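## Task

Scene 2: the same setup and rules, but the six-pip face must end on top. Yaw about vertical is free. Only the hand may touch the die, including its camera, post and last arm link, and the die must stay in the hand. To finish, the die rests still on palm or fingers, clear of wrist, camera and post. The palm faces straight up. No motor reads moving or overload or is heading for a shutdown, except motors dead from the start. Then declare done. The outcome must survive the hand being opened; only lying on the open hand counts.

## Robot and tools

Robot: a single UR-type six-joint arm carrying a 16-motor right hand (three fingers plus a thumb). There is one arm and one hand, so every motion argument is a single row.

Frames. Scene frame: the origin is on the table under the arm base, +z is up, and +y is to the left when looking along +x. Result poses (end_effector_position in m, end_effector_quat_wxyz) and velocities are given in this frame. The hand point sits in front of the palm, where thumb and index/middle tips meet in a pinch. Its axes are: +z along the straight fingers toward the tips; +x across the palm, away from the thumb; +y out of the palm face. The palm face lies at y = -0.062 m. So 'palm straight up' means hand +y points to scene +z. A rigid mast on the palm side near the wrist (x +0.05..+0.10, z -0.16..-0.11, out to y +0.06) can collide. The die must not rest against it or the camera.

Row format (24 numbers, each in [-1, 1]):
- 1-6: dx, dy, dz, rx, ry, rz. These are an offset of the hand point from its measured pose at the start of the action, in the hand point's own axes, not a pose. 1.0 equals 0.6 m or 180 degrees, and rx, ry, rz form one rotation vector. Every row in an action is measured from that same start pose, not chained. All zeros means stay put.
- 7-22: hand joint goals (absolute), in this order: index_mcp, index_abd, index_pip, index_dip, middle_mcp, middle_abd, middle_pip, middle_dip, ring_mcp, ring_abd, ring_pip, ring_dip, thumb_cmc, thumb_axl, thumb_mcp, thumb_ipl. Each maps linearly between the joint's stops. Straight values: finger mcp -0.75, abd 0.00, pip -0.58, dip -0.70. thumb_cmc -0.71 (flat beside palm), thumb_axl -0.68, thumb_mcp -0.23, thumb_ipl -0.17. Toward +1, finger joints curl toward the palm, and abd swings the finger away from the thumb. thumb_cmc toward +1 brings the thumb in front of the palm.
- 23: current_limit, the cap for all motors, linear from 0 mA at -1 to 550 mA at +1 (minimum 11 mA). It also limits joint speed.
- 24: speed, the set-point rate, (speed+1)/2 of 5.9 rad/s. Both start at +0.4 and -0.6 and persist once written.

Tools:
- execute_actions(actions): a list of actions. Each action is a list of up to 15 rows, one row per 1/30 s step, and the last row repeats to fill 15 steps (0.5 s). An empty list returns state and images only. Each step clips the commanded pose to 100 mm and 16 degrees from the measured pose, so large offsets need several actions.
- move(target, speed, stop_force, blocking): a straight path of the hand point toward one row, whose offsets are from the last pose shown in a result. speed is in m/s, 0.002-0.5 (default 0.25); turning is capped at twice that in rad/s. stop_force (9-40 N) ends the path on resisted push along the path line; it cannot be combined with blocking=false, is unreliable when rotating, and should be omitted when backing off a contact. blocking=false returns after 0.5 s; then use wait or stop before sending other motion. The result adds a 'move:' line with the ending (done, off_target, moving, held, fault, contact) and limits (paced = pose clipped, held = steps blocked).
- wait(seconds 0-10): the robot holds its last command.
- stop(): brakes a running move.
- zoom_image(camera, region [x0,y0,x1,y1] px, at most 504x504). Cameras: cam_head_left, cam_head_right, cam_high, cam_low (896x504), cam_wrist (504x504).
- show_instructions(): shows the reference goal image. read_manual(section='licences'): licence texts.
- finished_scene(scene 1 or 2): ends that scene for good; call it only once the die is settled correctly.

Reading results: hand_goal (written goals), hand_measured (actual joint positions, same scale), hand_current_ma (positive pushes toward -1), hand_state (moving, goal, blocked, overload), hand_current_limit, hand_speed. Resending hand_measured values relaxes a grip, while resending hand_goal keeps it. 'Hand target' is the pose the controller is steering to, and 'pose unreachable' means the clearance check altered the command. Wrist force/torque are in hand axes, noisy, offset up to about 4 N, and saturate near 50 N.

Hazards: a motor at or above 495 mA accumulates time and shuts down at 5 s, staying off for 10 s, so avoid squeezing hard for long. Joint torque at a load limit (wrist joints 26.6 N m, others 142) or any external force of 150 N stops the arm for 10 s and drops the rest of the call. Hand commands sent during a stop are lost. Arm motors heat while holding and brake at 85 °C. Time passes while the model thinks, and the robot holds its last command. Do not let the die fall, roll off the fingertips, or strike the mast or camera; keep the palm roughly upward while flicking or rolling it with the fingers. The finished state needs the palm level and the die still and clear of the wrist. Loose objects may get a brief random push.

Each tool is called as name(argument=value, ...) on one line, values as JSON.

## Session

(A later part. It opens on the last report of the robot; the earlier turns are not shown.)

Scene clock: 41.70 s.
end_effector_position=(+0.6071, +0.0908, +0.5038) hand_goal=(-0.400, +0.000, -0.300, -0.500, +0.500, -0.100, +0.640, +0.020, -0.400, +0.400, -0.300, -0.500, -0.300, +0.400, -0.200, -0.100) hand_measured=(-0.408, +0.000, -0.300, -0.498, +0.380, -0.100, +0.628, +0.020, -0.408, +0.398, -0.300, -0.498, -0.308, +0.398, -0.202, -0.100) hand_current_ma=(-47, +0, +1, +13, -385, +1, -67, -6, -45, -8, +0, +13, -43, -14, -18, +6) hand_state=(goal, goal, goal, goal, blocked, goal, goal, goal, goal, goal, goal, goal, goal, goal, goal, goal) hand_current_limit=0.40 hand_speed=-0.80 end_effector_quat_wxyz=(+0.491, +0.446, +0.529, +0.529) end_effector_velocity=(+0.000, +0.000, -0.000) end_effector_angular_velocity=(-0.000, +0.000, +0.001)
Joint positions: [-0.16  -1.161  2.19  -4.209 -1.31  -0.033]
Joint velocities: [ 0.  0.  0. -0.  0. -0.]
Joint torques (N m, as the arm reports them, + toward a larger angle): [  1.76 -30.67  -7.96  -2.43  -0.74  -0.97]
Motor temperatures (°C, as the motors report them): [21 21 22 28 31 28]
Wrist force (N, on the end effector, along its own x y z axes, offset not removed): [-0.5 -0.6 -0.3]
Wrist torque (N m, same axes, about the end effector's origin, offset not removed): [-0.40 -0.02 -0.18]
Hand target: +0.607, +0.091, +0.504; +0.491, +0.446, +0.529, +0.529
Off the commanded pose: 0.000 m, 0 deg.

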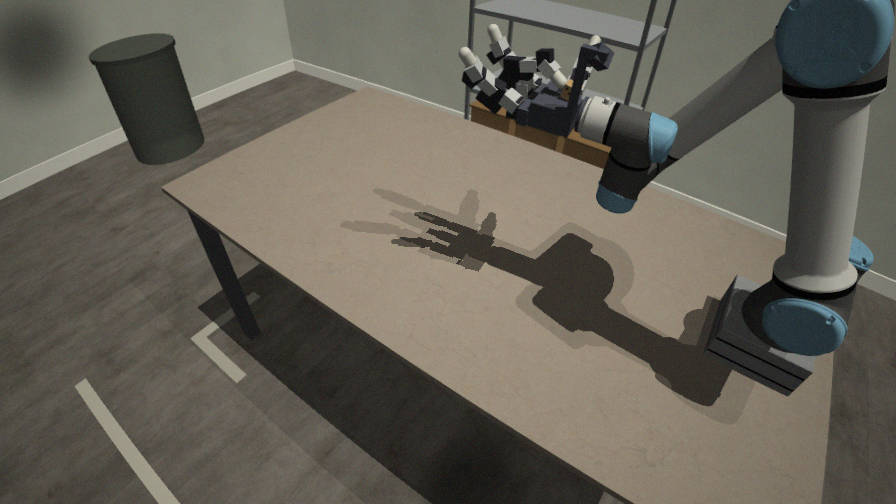

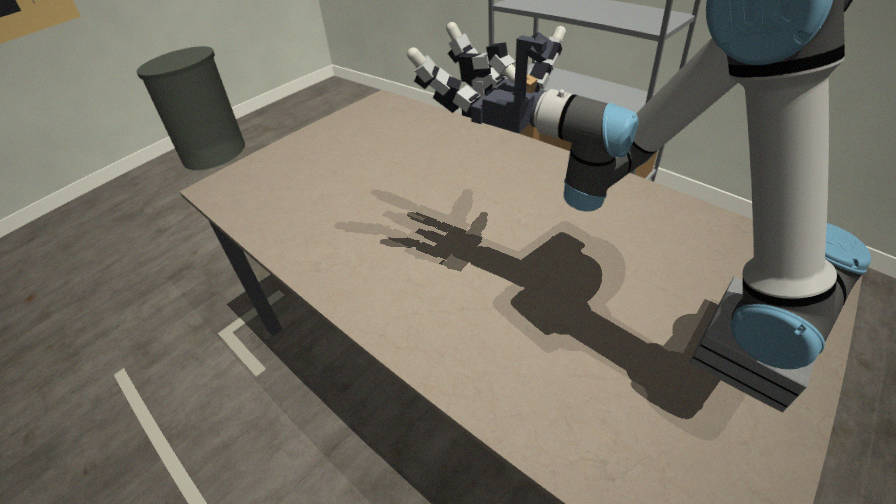

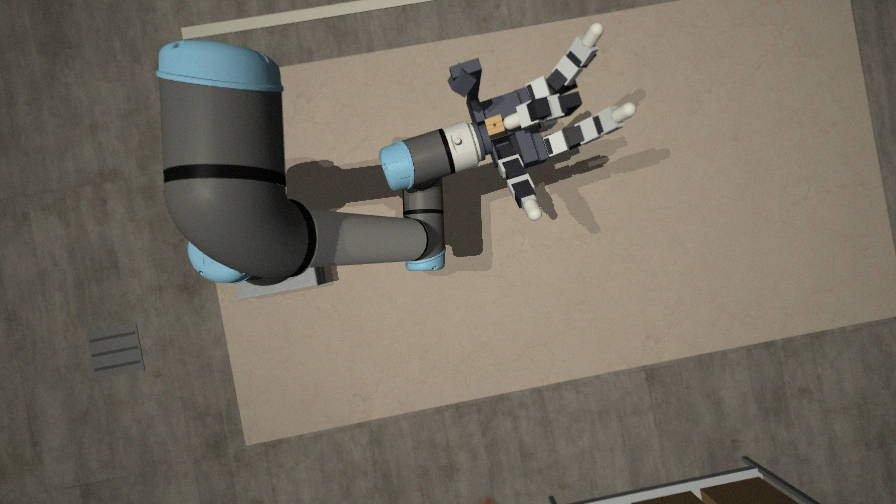

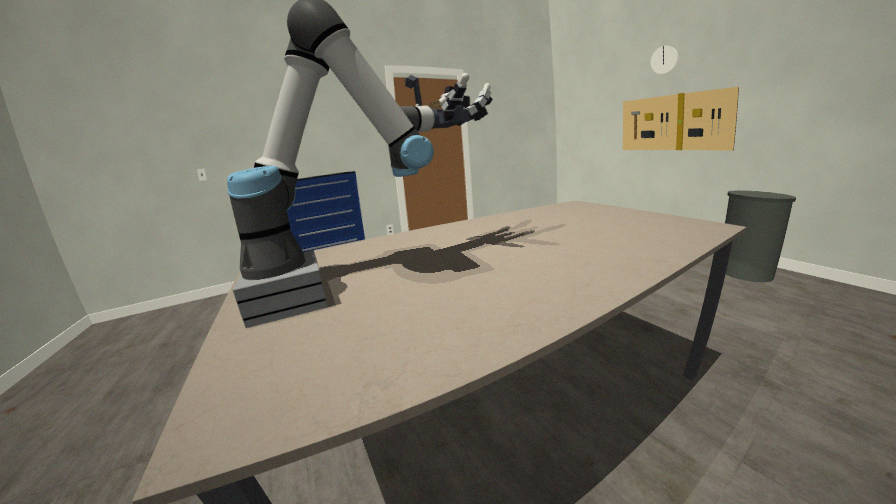

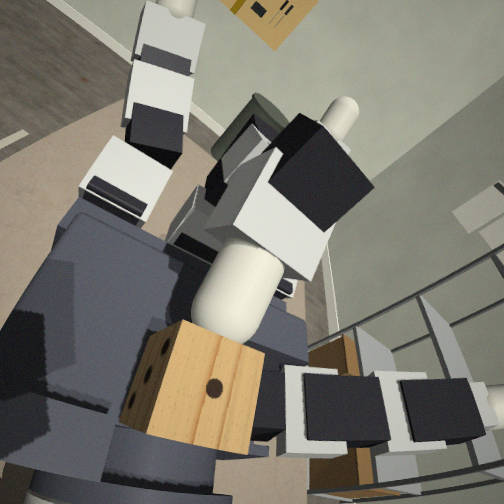

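Tilting. Continue by extending.

execute_actions(actions=[[[0,0,0,0,0,0,-0.4,0,-0.3,-0.5,0.5,-0.1,0.58,-0.03,-0.4,0.4,-0.3,-0.5,-0.5,0.4,-0.2,-0.1,0.6,-0.85]],[[0,0,0,0,0,0,-0.4,0,-0.3,-0.5,0.55,-0.1,0.5,-0.1,-0.4,0.4,-0.3,-0.5,-0.6,0.4,-0.2,-0.1,0.6,-0.85]],[[0,0,0,0,0,0,-0.4,0,-0.3,-0.5,0.55,-0.1,0.5,-0.1,-0.4,0.4,-0.3,-0.5,-0.6,0.4,-0.2,-0.1,0.6,-0.85]]])

zoom_image(camera="cam_head_left", region=[480,10,640,130])

Scene clock: 46.60 s.
end_effector_position=(+0.6071, +0.0908, +0.5038) hand_goal=(-0.400, +0.000, -0.300, -0.500, +0.550, -0.100, +0.500, -0.100, -0.400, +0.400, -0.300, -0.500, -0.600, +0.400, -0.200, -0.100) hand_measured=(-0.408, +0.000, -0.300, -0.498, +0.488, -0.100, +0.484, -0.106, -0.408, +0.398, -0.300, -0.498, -0.610, +0.398, -0.204, -0.100) hand_current_ma=(-47, +0, +1, +13, -360, +1, -90, -32, -45, -8, +0, +13, -50, -14, -25, +3) hand_state=(goal, goal, goal, goal, blocked, goal, goal, goal, goal, goal, goal, goal, goal, goal, goal, goal) hand_current_limit=0.60 hand_speed=-0.85 end_effector_quat_wxyz=(+0.491, +0.446, +0.529, +0.529) end_effector_velocity=(+0.000, +0.000, -0.001) end_effector_angular_velocity=(+0.000, +0.002, +0.000)
Joint positions: [-0.16  -1.161  2.19  -4.209 -1.31  -0.033]
Joint velocities: [0.    0.001 0.    0.001 0.    0.   ]
Joint torques (N m, as the arm reports them, + toward a larger angle): [  1.51 -30.98  -8.34  -2.59  -0.92  -0.76]
Motor temperatures (°C, as the motors report them): [21 21 22 28 31 28]
Wrist force (N, on the end effector, along its own x y z axes, offset not removed): [-0.9 -0.2 0.7]
Wrist torque (N m, same axes, about the end effector's origin, offset not removed): [-0.42 0.10 -0.15]
Hand target: +0.607, +0.091, +0.504; +0.491, +0.446, +0.529, +0.529
Off the commanded pose: 0.000 m, 0 deg.

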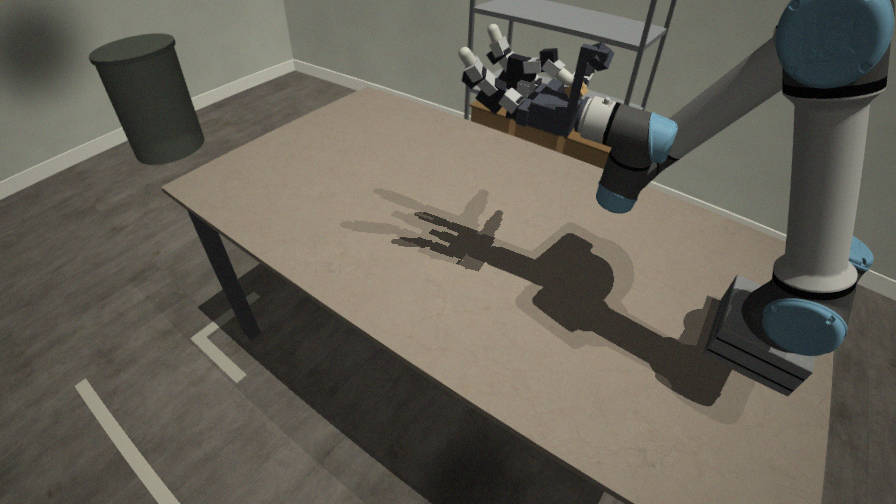

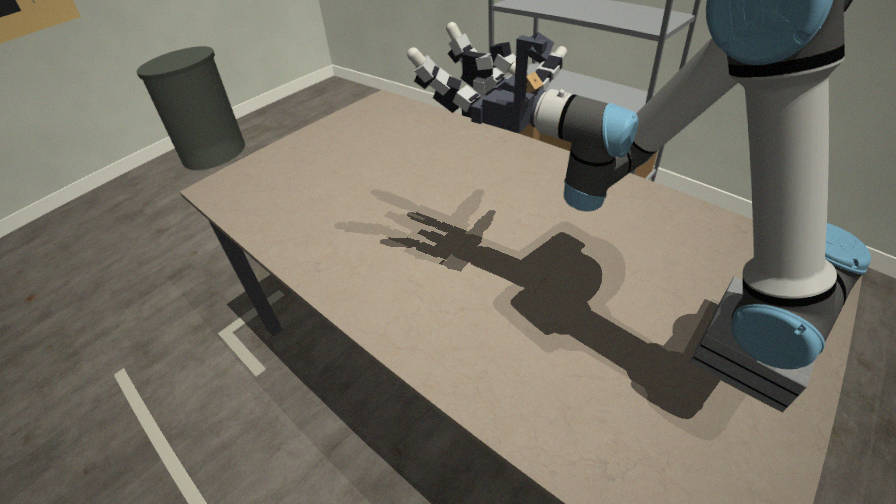

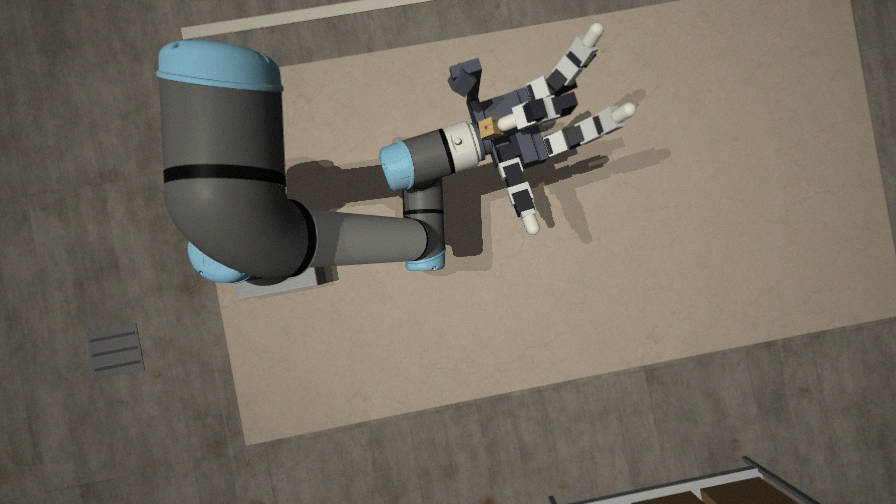

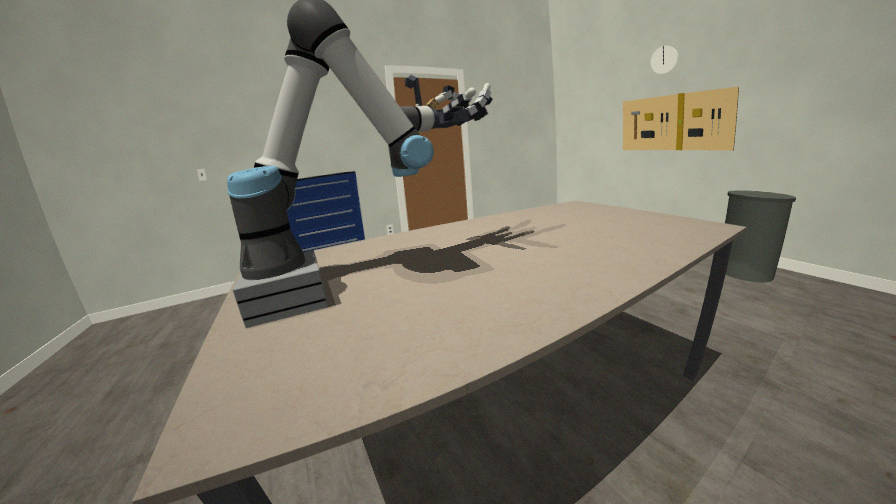

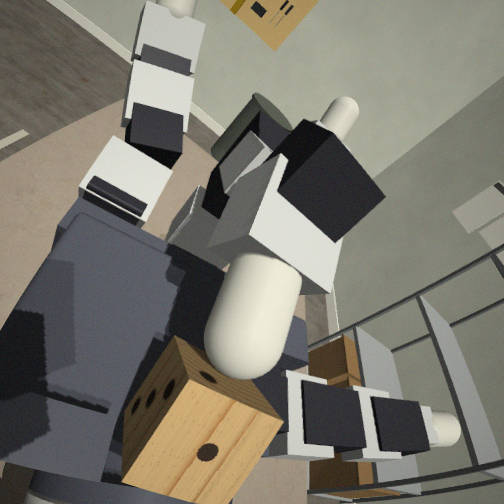

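Region (480, 10, 640, 130) of cam_head_left's 896x504 image, scaled by 3.150, with more detail than that image has; it fills the top 378 rows of this view, and the rest is white.

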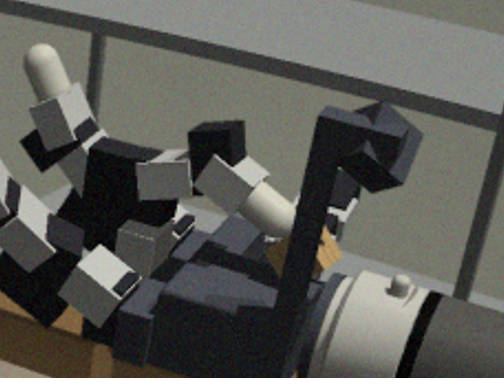

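execute_actions(actions=[[[0,0,0,0,0,0,-0.4,0,-0.3,-0.5,0.6,-0.1,0.42,-0.17,-0.4,0.4,-0.3,-0.5,-0.7,0.4,-0.2,-0.1,0.6,-0.85]],[[0,0,0,0,0,0,-0.4,0,-0.3,-0.5,0.65,-0.1,0.36,-0.22,-0.4,0.4,-0.3,-0.5,-0.75,0.4,-0.2,-0.1,0.6,-0.85]],[[0,0,0,0,0,0,-0.4,0,-0.3,-0.5,0.65,-0.1,0.36,-0.22,-0.4,0.4,-0.3,-0.5,-0.75,0.4,-0.2,-0.1,0.6,-0.85]]])

zoom_image(camera="cam_head_left", region=[480,10,640,130])

zoom_image(camera="cam_high", region=[440,50,620,190])

Scene clock: 51.47 s.
end_effector_position=(+0.6071, +0.0908, +0.5038) hand_goal=(-0.400, +0.000, -0.300, -0.500, +0.650, -0.100, +0.360, -0.220, -0.400, +0.400, -0.300, -0.500, -0.750, +0.400, -0.200, -0.100) hand_measured=(-0.408, +0.000, -0.300, -0.498, +0.608, -0.100, +0.352, -0.222, -0.408, +0.398, -0.300, -0.498, -0.760, +0.398, -0.204, -0.100) hand_current_ma=(-47, +0, +1, +13, -247, +1, -41, -6, -45, -8, +0, +13, -51, -14, -27, +2) hand_state=(goal, goal, goal, goal, blocked, goal, goal, goal, goal, goal, goal, goal, goal, goal, goal, goal) hand_current_limit=0.60 hand_speed=-0.85 end_effector_quat_wxyz=(+0.491, +0.446, +0.529, +0.529) end_effector_velocity=(+0.000, -0.001, +0.000) end_effector_angular_velocity=(+0.000, -0.000, -0.003)
Joint positions: [-0.16  -1.161  2.19  -4.209 -1.31  -0.033]
Joint velocities: [-0.001 -0.001 -0.     0.001 -0.002  0.   ]
Joint torques (N m, as the arm reports them, + toward a larger angle): [  0.49 -30.42  -8.21  -2.45  -1.07  -0.45]
Motor temperatures (°C, as the motors report them): [21 21 22 28 31 28]
Wrist force (N, on the end effector, along its own x y z axes, offset not removed): [-0.9 -2.1 -0.6]
Wrist torque (N m, same axes, about the end effector's origin, offset not removed): [-0.52 0.10 -0.07]
Hand target: +0.607, +0.091, +0.504; +0.491, +0.446, +0.529, +0.529
Off the commanded pose: 0.000 m, 0 deg.

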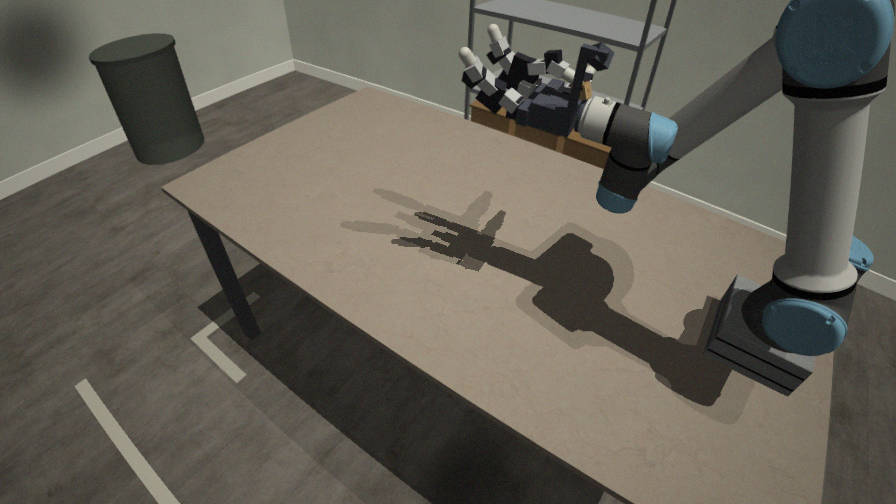

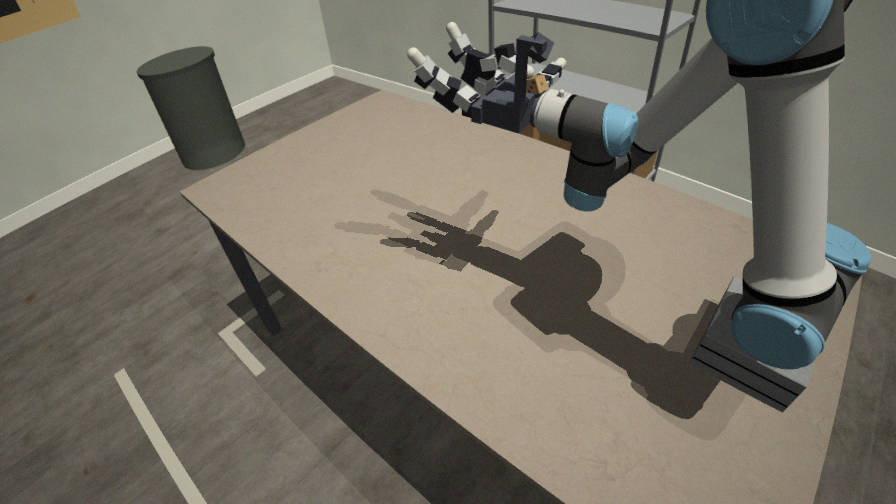

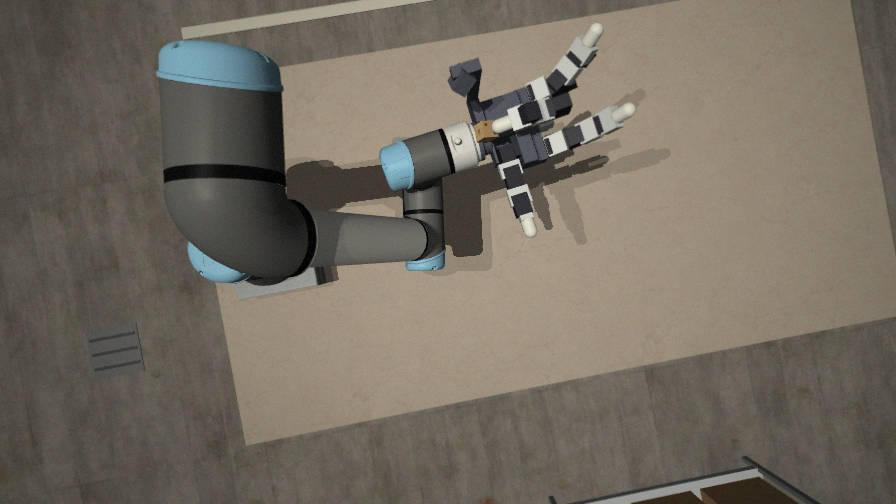

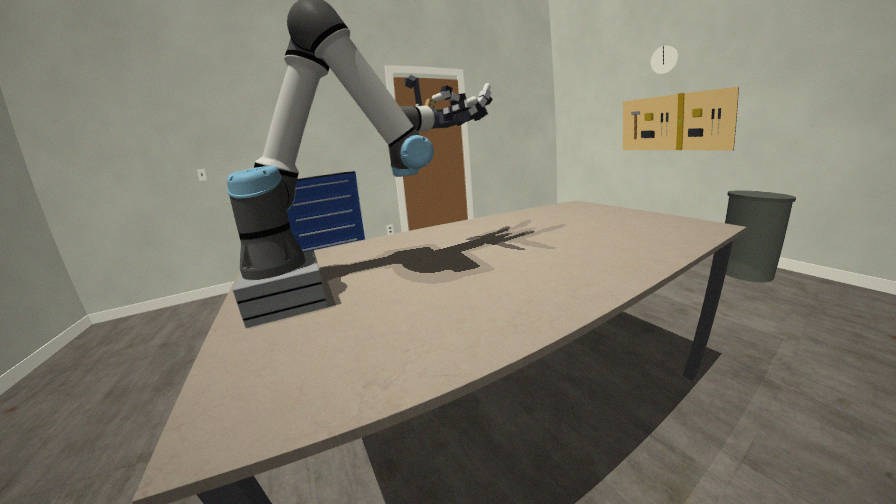

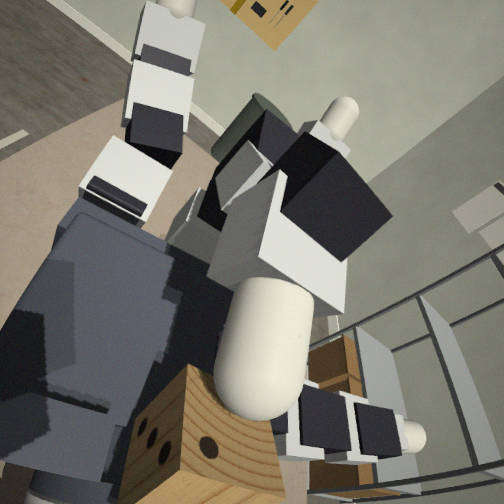

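Region (480, 10, 640, 130) of cam_head_left's 896x504 image, scaled by 3.150, with more detail than that image has; it fills the top 378 rows of this view, and the rest is white.

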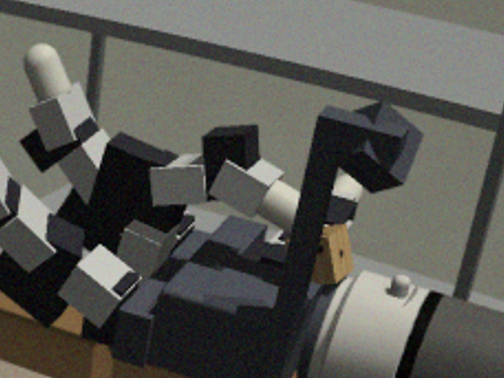

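Region (440, 50, 620, 190) of cam_high's 896x504 image, scaled by 2.800, with more detail than that image has.

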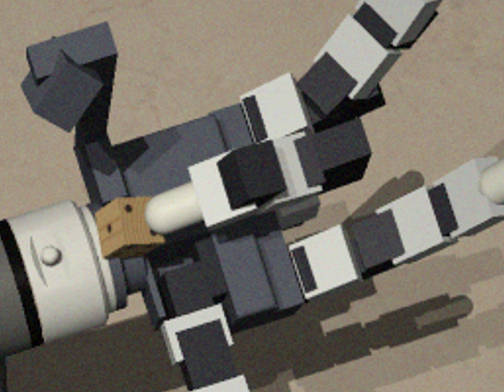

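Mostly tipped (2 on top). Drag back.

execute_actions(actions=[[[0,0,0,0,0,0,-0.4,0,-0.3,-0.5,0.72,-0.1,0.3,-0.27,-0.4,0.4,-0.3,-0.5,-0.75,0.4,-0.2,-0.1,0.4,-0.85]],[[0,0,0,0,0,0,-0.4,0,-0.3,-0.5,0.65,-0.1,0.45,-0.15,-0.4,0.4,-0.3,-0.5,-0.75,0.4,-0.2,-0.1,0.3,-0.85]],[[0,0,0,0,0,0,-0.4,0,-0.3,-0.5,0.58,-0.1,0.58,-0.07,-0.4,0.4,-0.3,-0.5,-0.75,0.4,-0.2,-0.1,0.3,-0.85]],[[0,0,0,0,0,0,-0.4,0,-0.3,-0.5,0.58,-0.1,0.58,-0.07,-0.4,0.4,-0.3,-0.5,-0.75,0.4,-0.2,-0.1,0.3,-0.85]]])

zoom_image(camera="cam_head_left", region=[480,10,640,130])

zoom_image(camera="cam_high", region=[440,50,620,190])

Scene clock: 58.27 s.
end_effector_position=(+0.6071, +0.0908, +0.5038) hand_goal=(-0.400, +0.000, -0.300, -0.500, +0.580, -0.100, +0.580, -0.070, -0.400, +0.400, -0.300, -0.500, -0.750, +0.400, -0.200, -0.100) hand_measured=(-0.408, +0.000, -0.300, -0.498, +0.530, -0.100, +0.532, -0.080, -0.408, +0.398, -0.300, -0.498, -0.760, +0.398, -0.204, -0.100) hand_current_ma=(-47, +0, +1, +13, -293, +1, -252, -61, -45, -8, +0, +13, -51, -14, -27, +2) hand_state=(goal, goal, goal, goal, blocked, goal, blocked, goal, goal, goal, goal, goal, goal, goal, goal, goal) hand_current_limit=0.30 hand_speed=-0.85 end_effector_quat_wxyz=(+0.491, +0.446, +0.529, +0.529) end_effector_velocity=(+0.000, -0.000, +0.000) end_effector_angular_velocity=(+0.000, -0.001, -0.001)
Joint positions: [-0.16  -1.161  2.19  -4.209 -1.31  -0.033]
Joint velocities: [-0.     0.    -0.001 -0.    -0.001  0.   ]
Joint torques (N m, as the arm reports them, + toward a larger angle): [  1.57 -29.72  -8.25  -2.44  -0.99  -0.56]
Motor temperatures (°C, as the motors report them): [21 21 22 28 31 28]
Wrist force (N, on the end effector, along its own x y z axes, offset not removed): [1.4 -2.7 -1.4]
Wrist torque (N m, same axes, about the end effector's origin, offset not removed): [-0.66 -0.06 0.04]
Hand target: +0.607, +0.091, +0.504; +0.491, +0.446, +0.529, +0.529
Off the commanded pose: 0.000 m, 0 deg.

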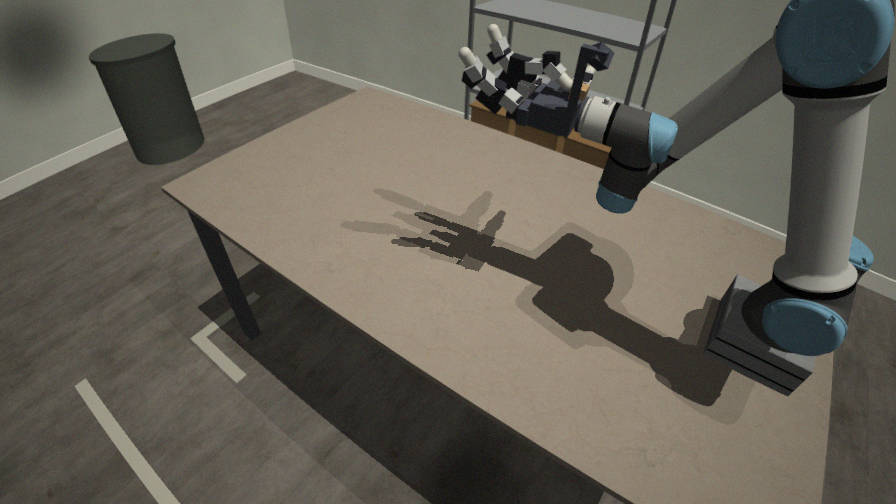

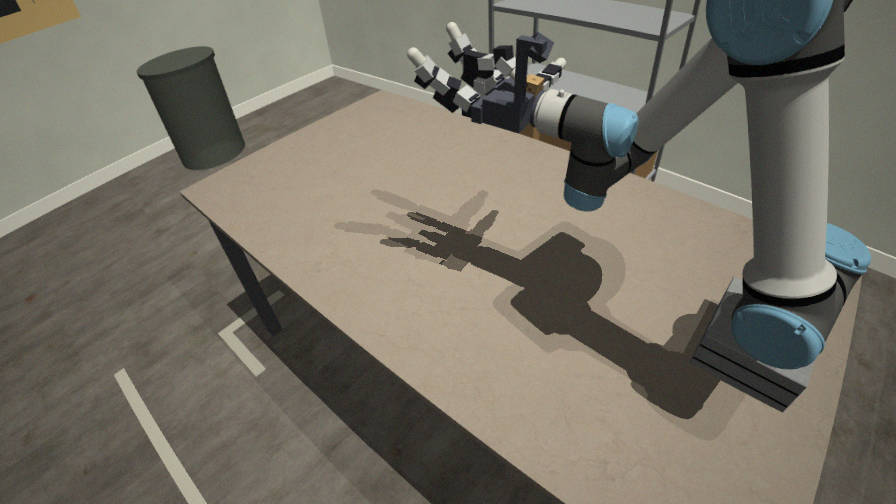

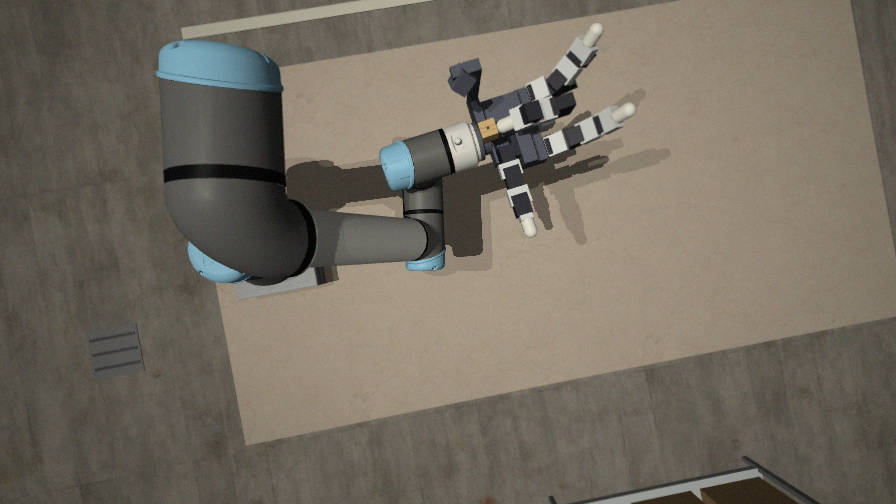

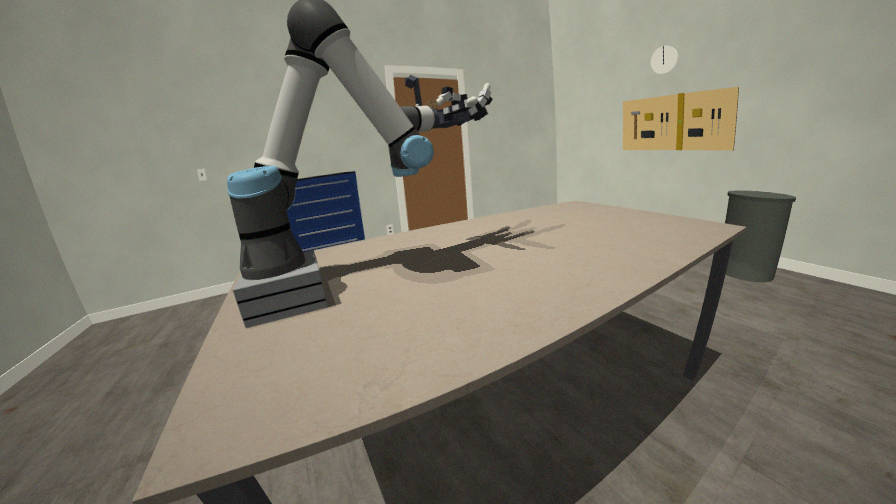

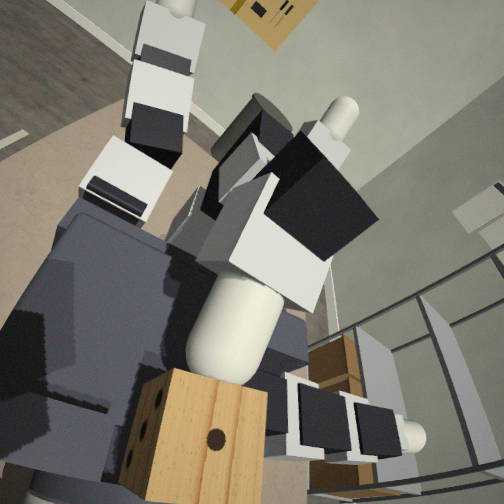

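Region (480, 10, 640, 130) of cam_head_left's 896x504 image, scaled by 3.150, with more detail than that image has; it fills the top 378 rows of this view, and the rest is white.

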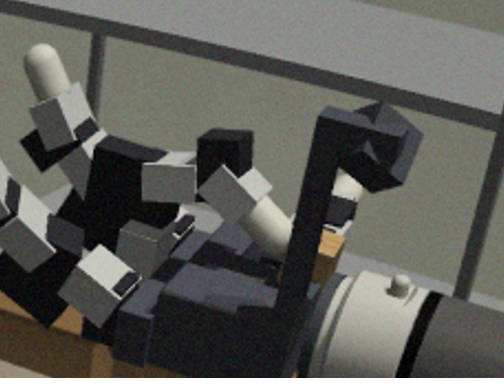

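Region (440, 50, 620, 190) of cam_high's 896x504 image, scaled by 2.800, with more detail than that image has.

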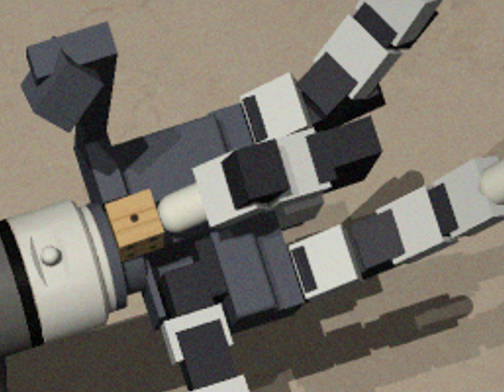

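execute_actions(actions=[[[0,0,0,0,0,0,-0.4,0,-0.3,-0.5,0.6,-0.1,0.5,-0.1,-0.4,0.4,-0.3,-0.5,-0.75,0.4,-0.2,-0.1,0.6,-0.85]],[[0,0,0,0,0,0,-0.4,0,-0.3,-0.5,0.65,-0.1,0.4,-0.18,-0.4,0.4,-0.3,-0.5,-0.75,0.4,-0.2,-0.1,0.6,-0.85]],[[0,0,0,0,0,0,-0.4,0,-0.3,-0.5,0.7,-0.1,0.3,-0.27,-0.4,0.4,-0.3,-0.5,-0.75,0.4,-0.2,-0.1,0.6,-0.85]],[[0,0,0,0,0,0,-0.4,0,-0.3,-0.5,0.7,-0.1,0.3,-0.27,-0.4,0.4,-0.3,-0.5,-0.75,0.4,-0.2,-0.1,0.6,-0.85]]])

zoom_image(camera="cam_head_left", region=[480,10,640,130])

zoom_image(camera="cam_high", region=[440,50,620,190])

Scene clock: 65.17 s.
end_effector_position=(+0.6071, +0.0908, +0.5038) hand_goal=(-0.400, +0.000, -0.300, -0.500, +0.700, -0.100, +0.300, -0.270, -0.400, +0.400, -0.300, -0.500, -0.750, +0.400, -0.200, -0.100) hand_measured=(-0.408, +0.000, -0.300, -0.498, +0.666, -0.100, +0.294, -0.272, -0.408, +0.398, -0.300, -0.498, -0.760, +0.398, -0.204, -0.100) hand_current_ma=(-47, +0, +1, +13, -205, +1, -37, -11, -45, -8, +0, +13, -51, -14, -27, +2) hand_state=(goal, goal, goal, goal, blocked, goal, goal, goal, goal, goal, goal, goal, goal, goal, goal, goal) hand_current_limit=0.60 hand_speed=-0.85 end_effector_quat_wxyz=(+0.491, +0.446, +0.529, +0.529) end_effector_velocity=(-0.000, +0.001, -0.000) end_effector_angular_velocity=(-0.000, -0.001, +0.002)
Joint positions: [-0.16  -1.161  2.19  -4.209 -1.31  -0.033]
Joint velocities: [ 0.001  0.001  0.    -0.002  0.001 -0.   ]
Joint torques (N m, as the arm reports them, + toward a larger angle): [  2.41 -30.8   -7.45  -2.31  -0.9   -0.67]
Motor temperatures (°C, as the motors report them): [21 21 22 28 31 28]
Wrist force (N, on the end effector, along its own x y z axes, offset not removed): [2.2 -0.4 -1.3]
Wrist torque (N m, same axes, about the end effector's origin, offset not removed): [-0.41 -0.32 0.01]
Hand target: +0.607, +0.091, +0.504; +0.491, +0.446, +0.529, +0.529
Off the commanded pose: 0.000 m, 0 deg.

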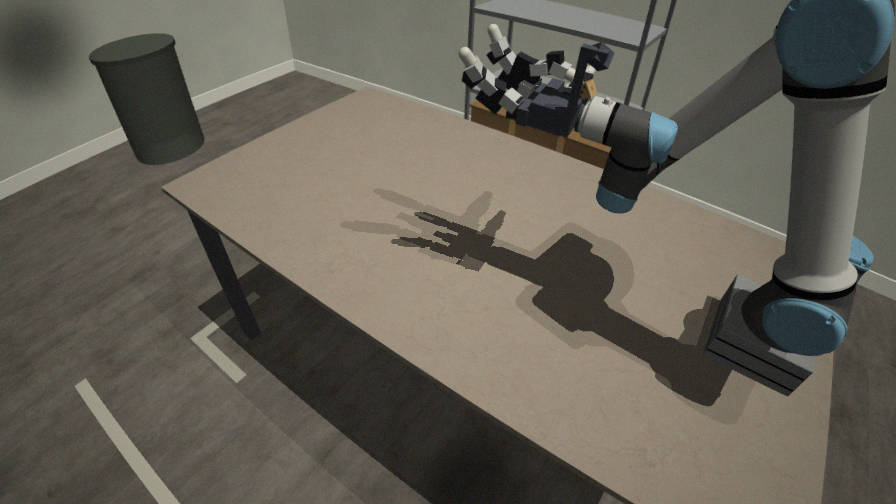

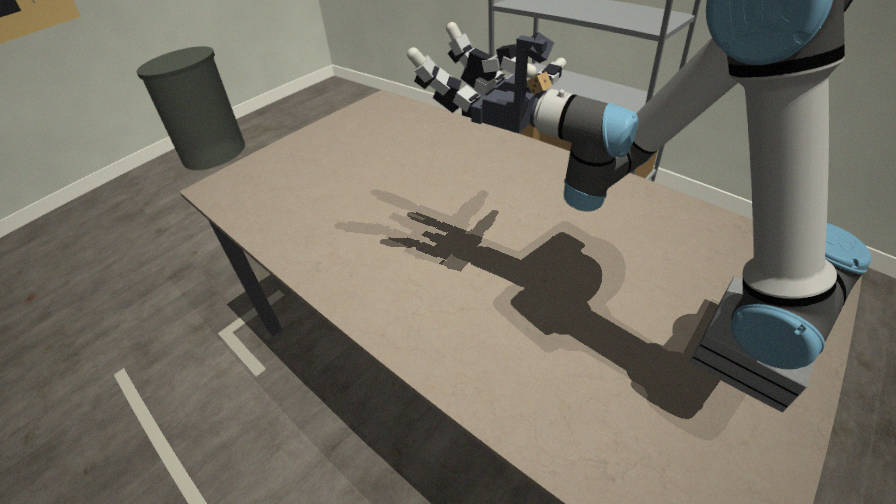

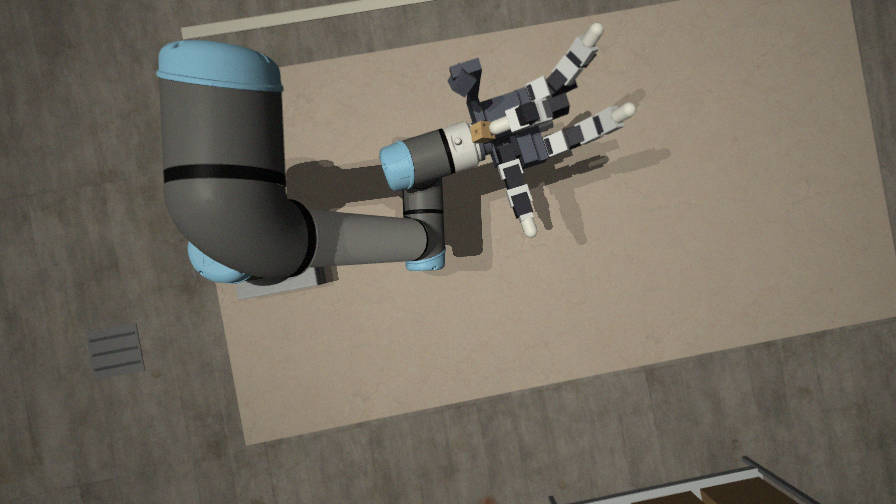

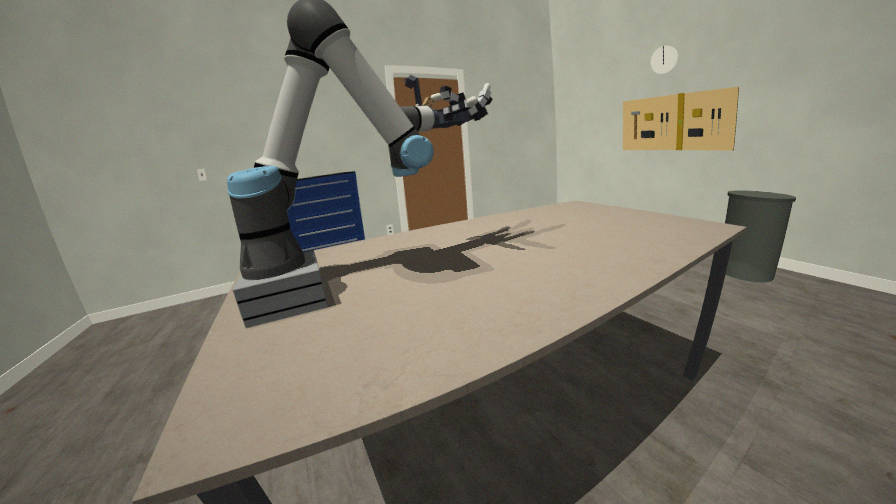

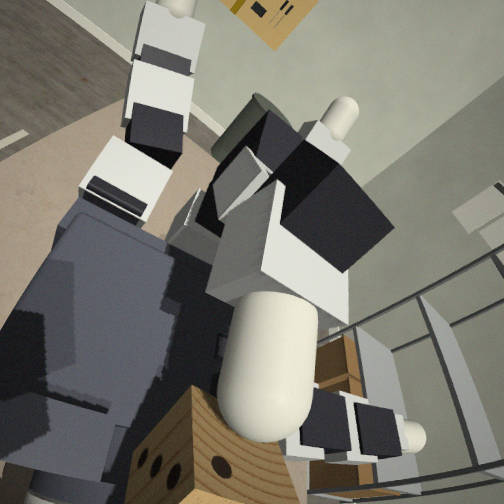

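Region (480, 10, 640, 130) of cam_head_left's 896x504 image, scaled by 3.150, with more detail than that image has; it fills the top 378 rows of this view, and the rest is white.

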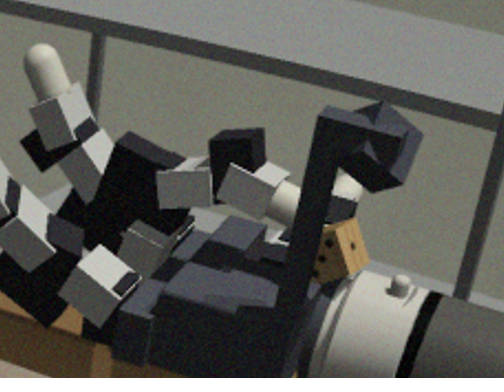

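Region (440, 50, 620, 190) of cam_high's 896x504 image, scaled by 2.800, with more detail than that image has.

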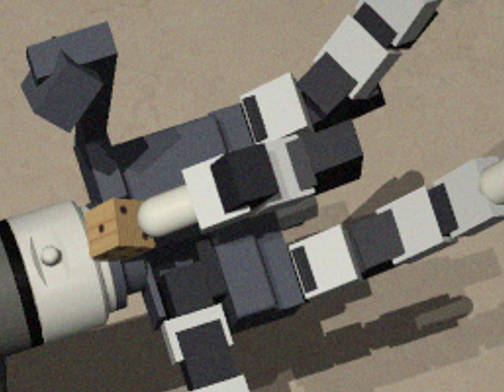

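execute_actions(actions=[[[0,0,0,0,0,0,-0.4,0,-0.3,-0.5,0.72,-0.1,0.2,-0.35,-0.4,0.4,-0.3,-0.5,-0.75,0.4,-0.2,-0.1,0.6,-0.85]],[[0,0,0,0,0,0,-0.4,0,-0.3,-0.5,0.8,-0.1,0.12,-0.4,-0.4,0.4,-0.3,-0.5,-0.75,0.4,-0.2,-0.1,0.6,-0.85]],[[0,0,0,0,0,0,-0.4,0,-0.3,-0.5,0.8,-0.1,0.12,-0.4,-0.4,0.4,-0.3,-0.5,-0.75,0.4,-0.2,-0.1,0.6,-0.85]]])

zoom_image(camera="cam_head_left", region=[480,10,640,130])

zoom_image(camera="cam_high", region=[440,50,620,190])

Scene clock: 73.80 s.
end_effector_position=(+0.6071, +0.0908, +0.5038) hand_goal=(-0.400, +0.000, -0.300, -0.500, +0.800, -0.100, +0.120, -0.400, -0.400, +0.400, -0.300, -0.500, -0.750, +0.400, -0.200, -0.100) hand_measured=(-0.408, +0.000, -0.300, -0.498, +0.796, -0.100, +0.122, -0.398, -0.408, +0.398, -0.300, -0.498, -0.760, +0.398, -0.204, -0.100) hand_current_ma=(-47, +0, +1, +13, -20, +1, +7, +6, -45, -8, +0, +13, -51, -14, -27, +2) hand_state=(goal, goal, goal, goal, goal, goal, goal, goal, goal, goal, goal, goal, goal, goal, goal, goal) hand_current_limit=0.60 hand_speed=-0.85 end_effector_quat_wxyz=(+0.491, +0.446, +0.529, +0.529) end_effector_velocity=(-0.000, -0.001, +0.000) end_effector_angular_velocity=(+0.000, -0.001, -0.002)
Joint positions: [-0.16  -1.161  2.19  -4.209 -1.31  -0.033]
Joint velocities: [-0.     0.    -0.    -0.001 -0.001  0.   ]
Joint torques (N m, as the arm reports them, + toward a larger angle): [  2.65 -30.15  -8.49  -2.39  -0.74  -0.52]
Motor temperatures (°C, as the motors report them): [21 21 22 28 31 28]
Wrist force (N, on the end effector, along its own x y z axes, offset not removed): [-0.1 0.8 -0.3]
Wrist torque (N m, same axes, about the end effector's origin, offset not removed): [-0.24 0.07 -0.07]
Hand target: +0.607, +0.091, +0.504; +0.491, +0.446, +0.529, +0.529
Off the commanded pose: 0.000 m, 0 deg.

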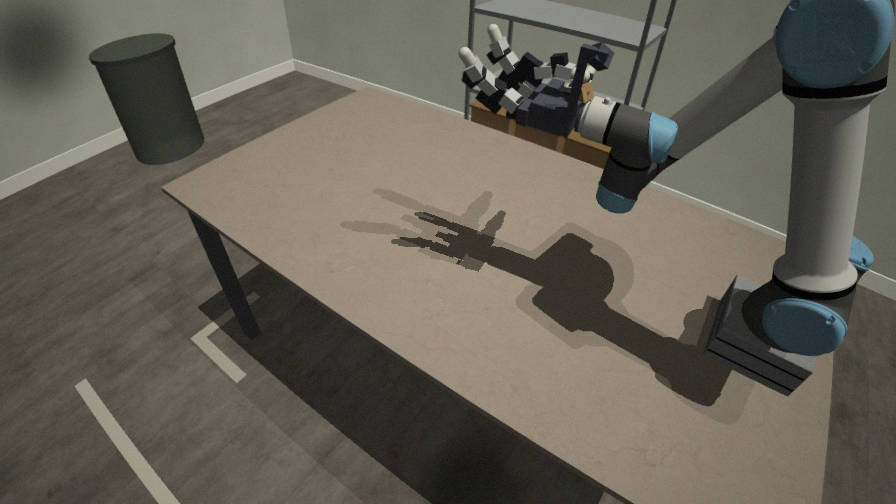

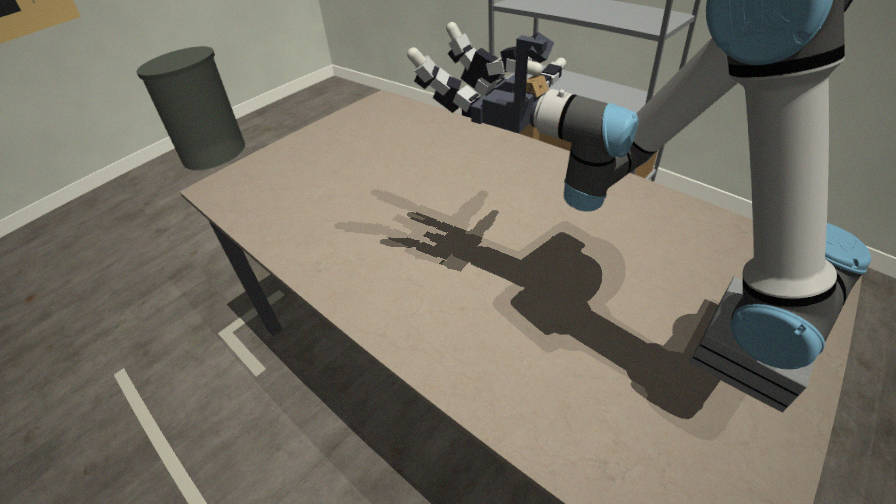

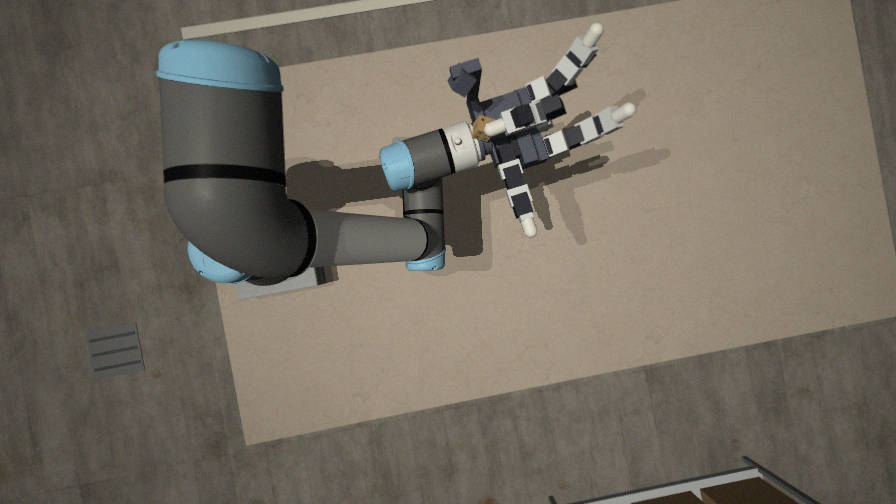

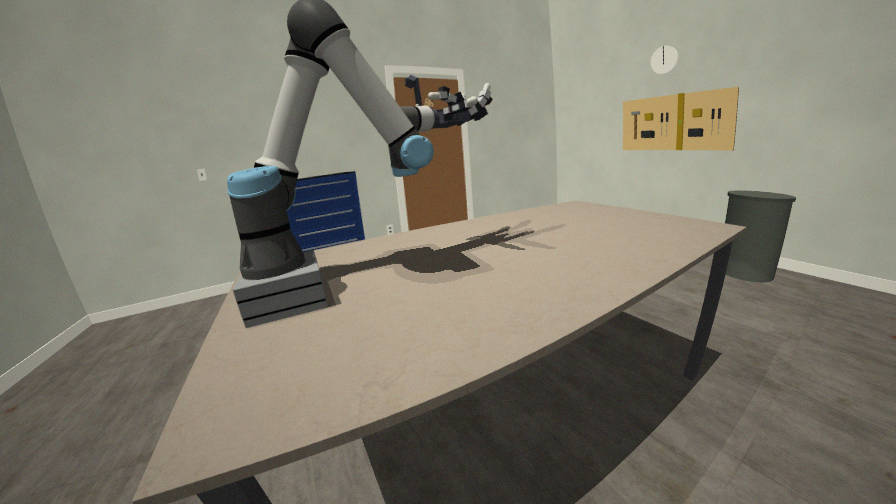

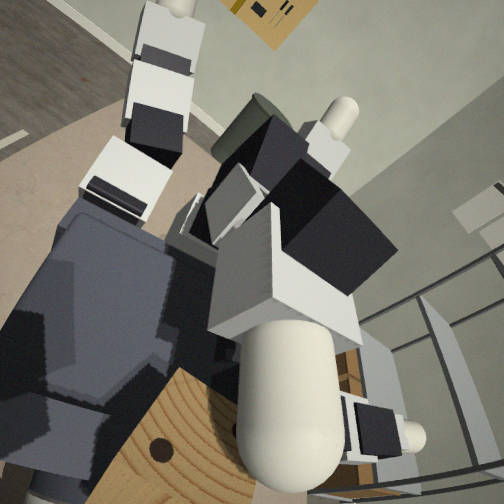

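Region (480, 10, 640, 130) of cam_head_left's 896x504 image, scaled by 3.150, with more detail than that image has; it fills the top 378 rows of this view, and the rest is white.

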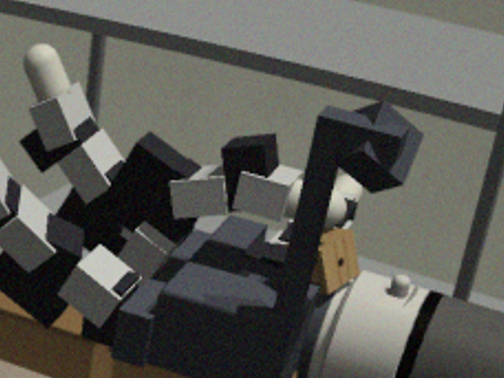

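Region (440, 50, 620, 190) of cam_high's 896x504 image, scaled by 2.800, with more detail than that image has.

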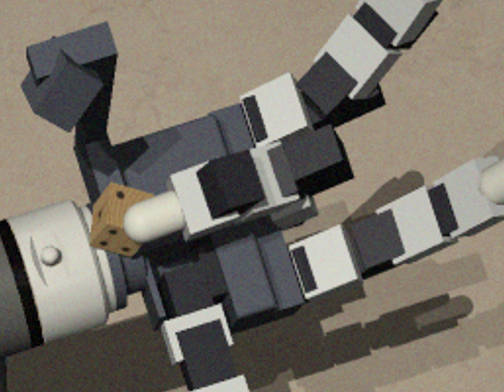

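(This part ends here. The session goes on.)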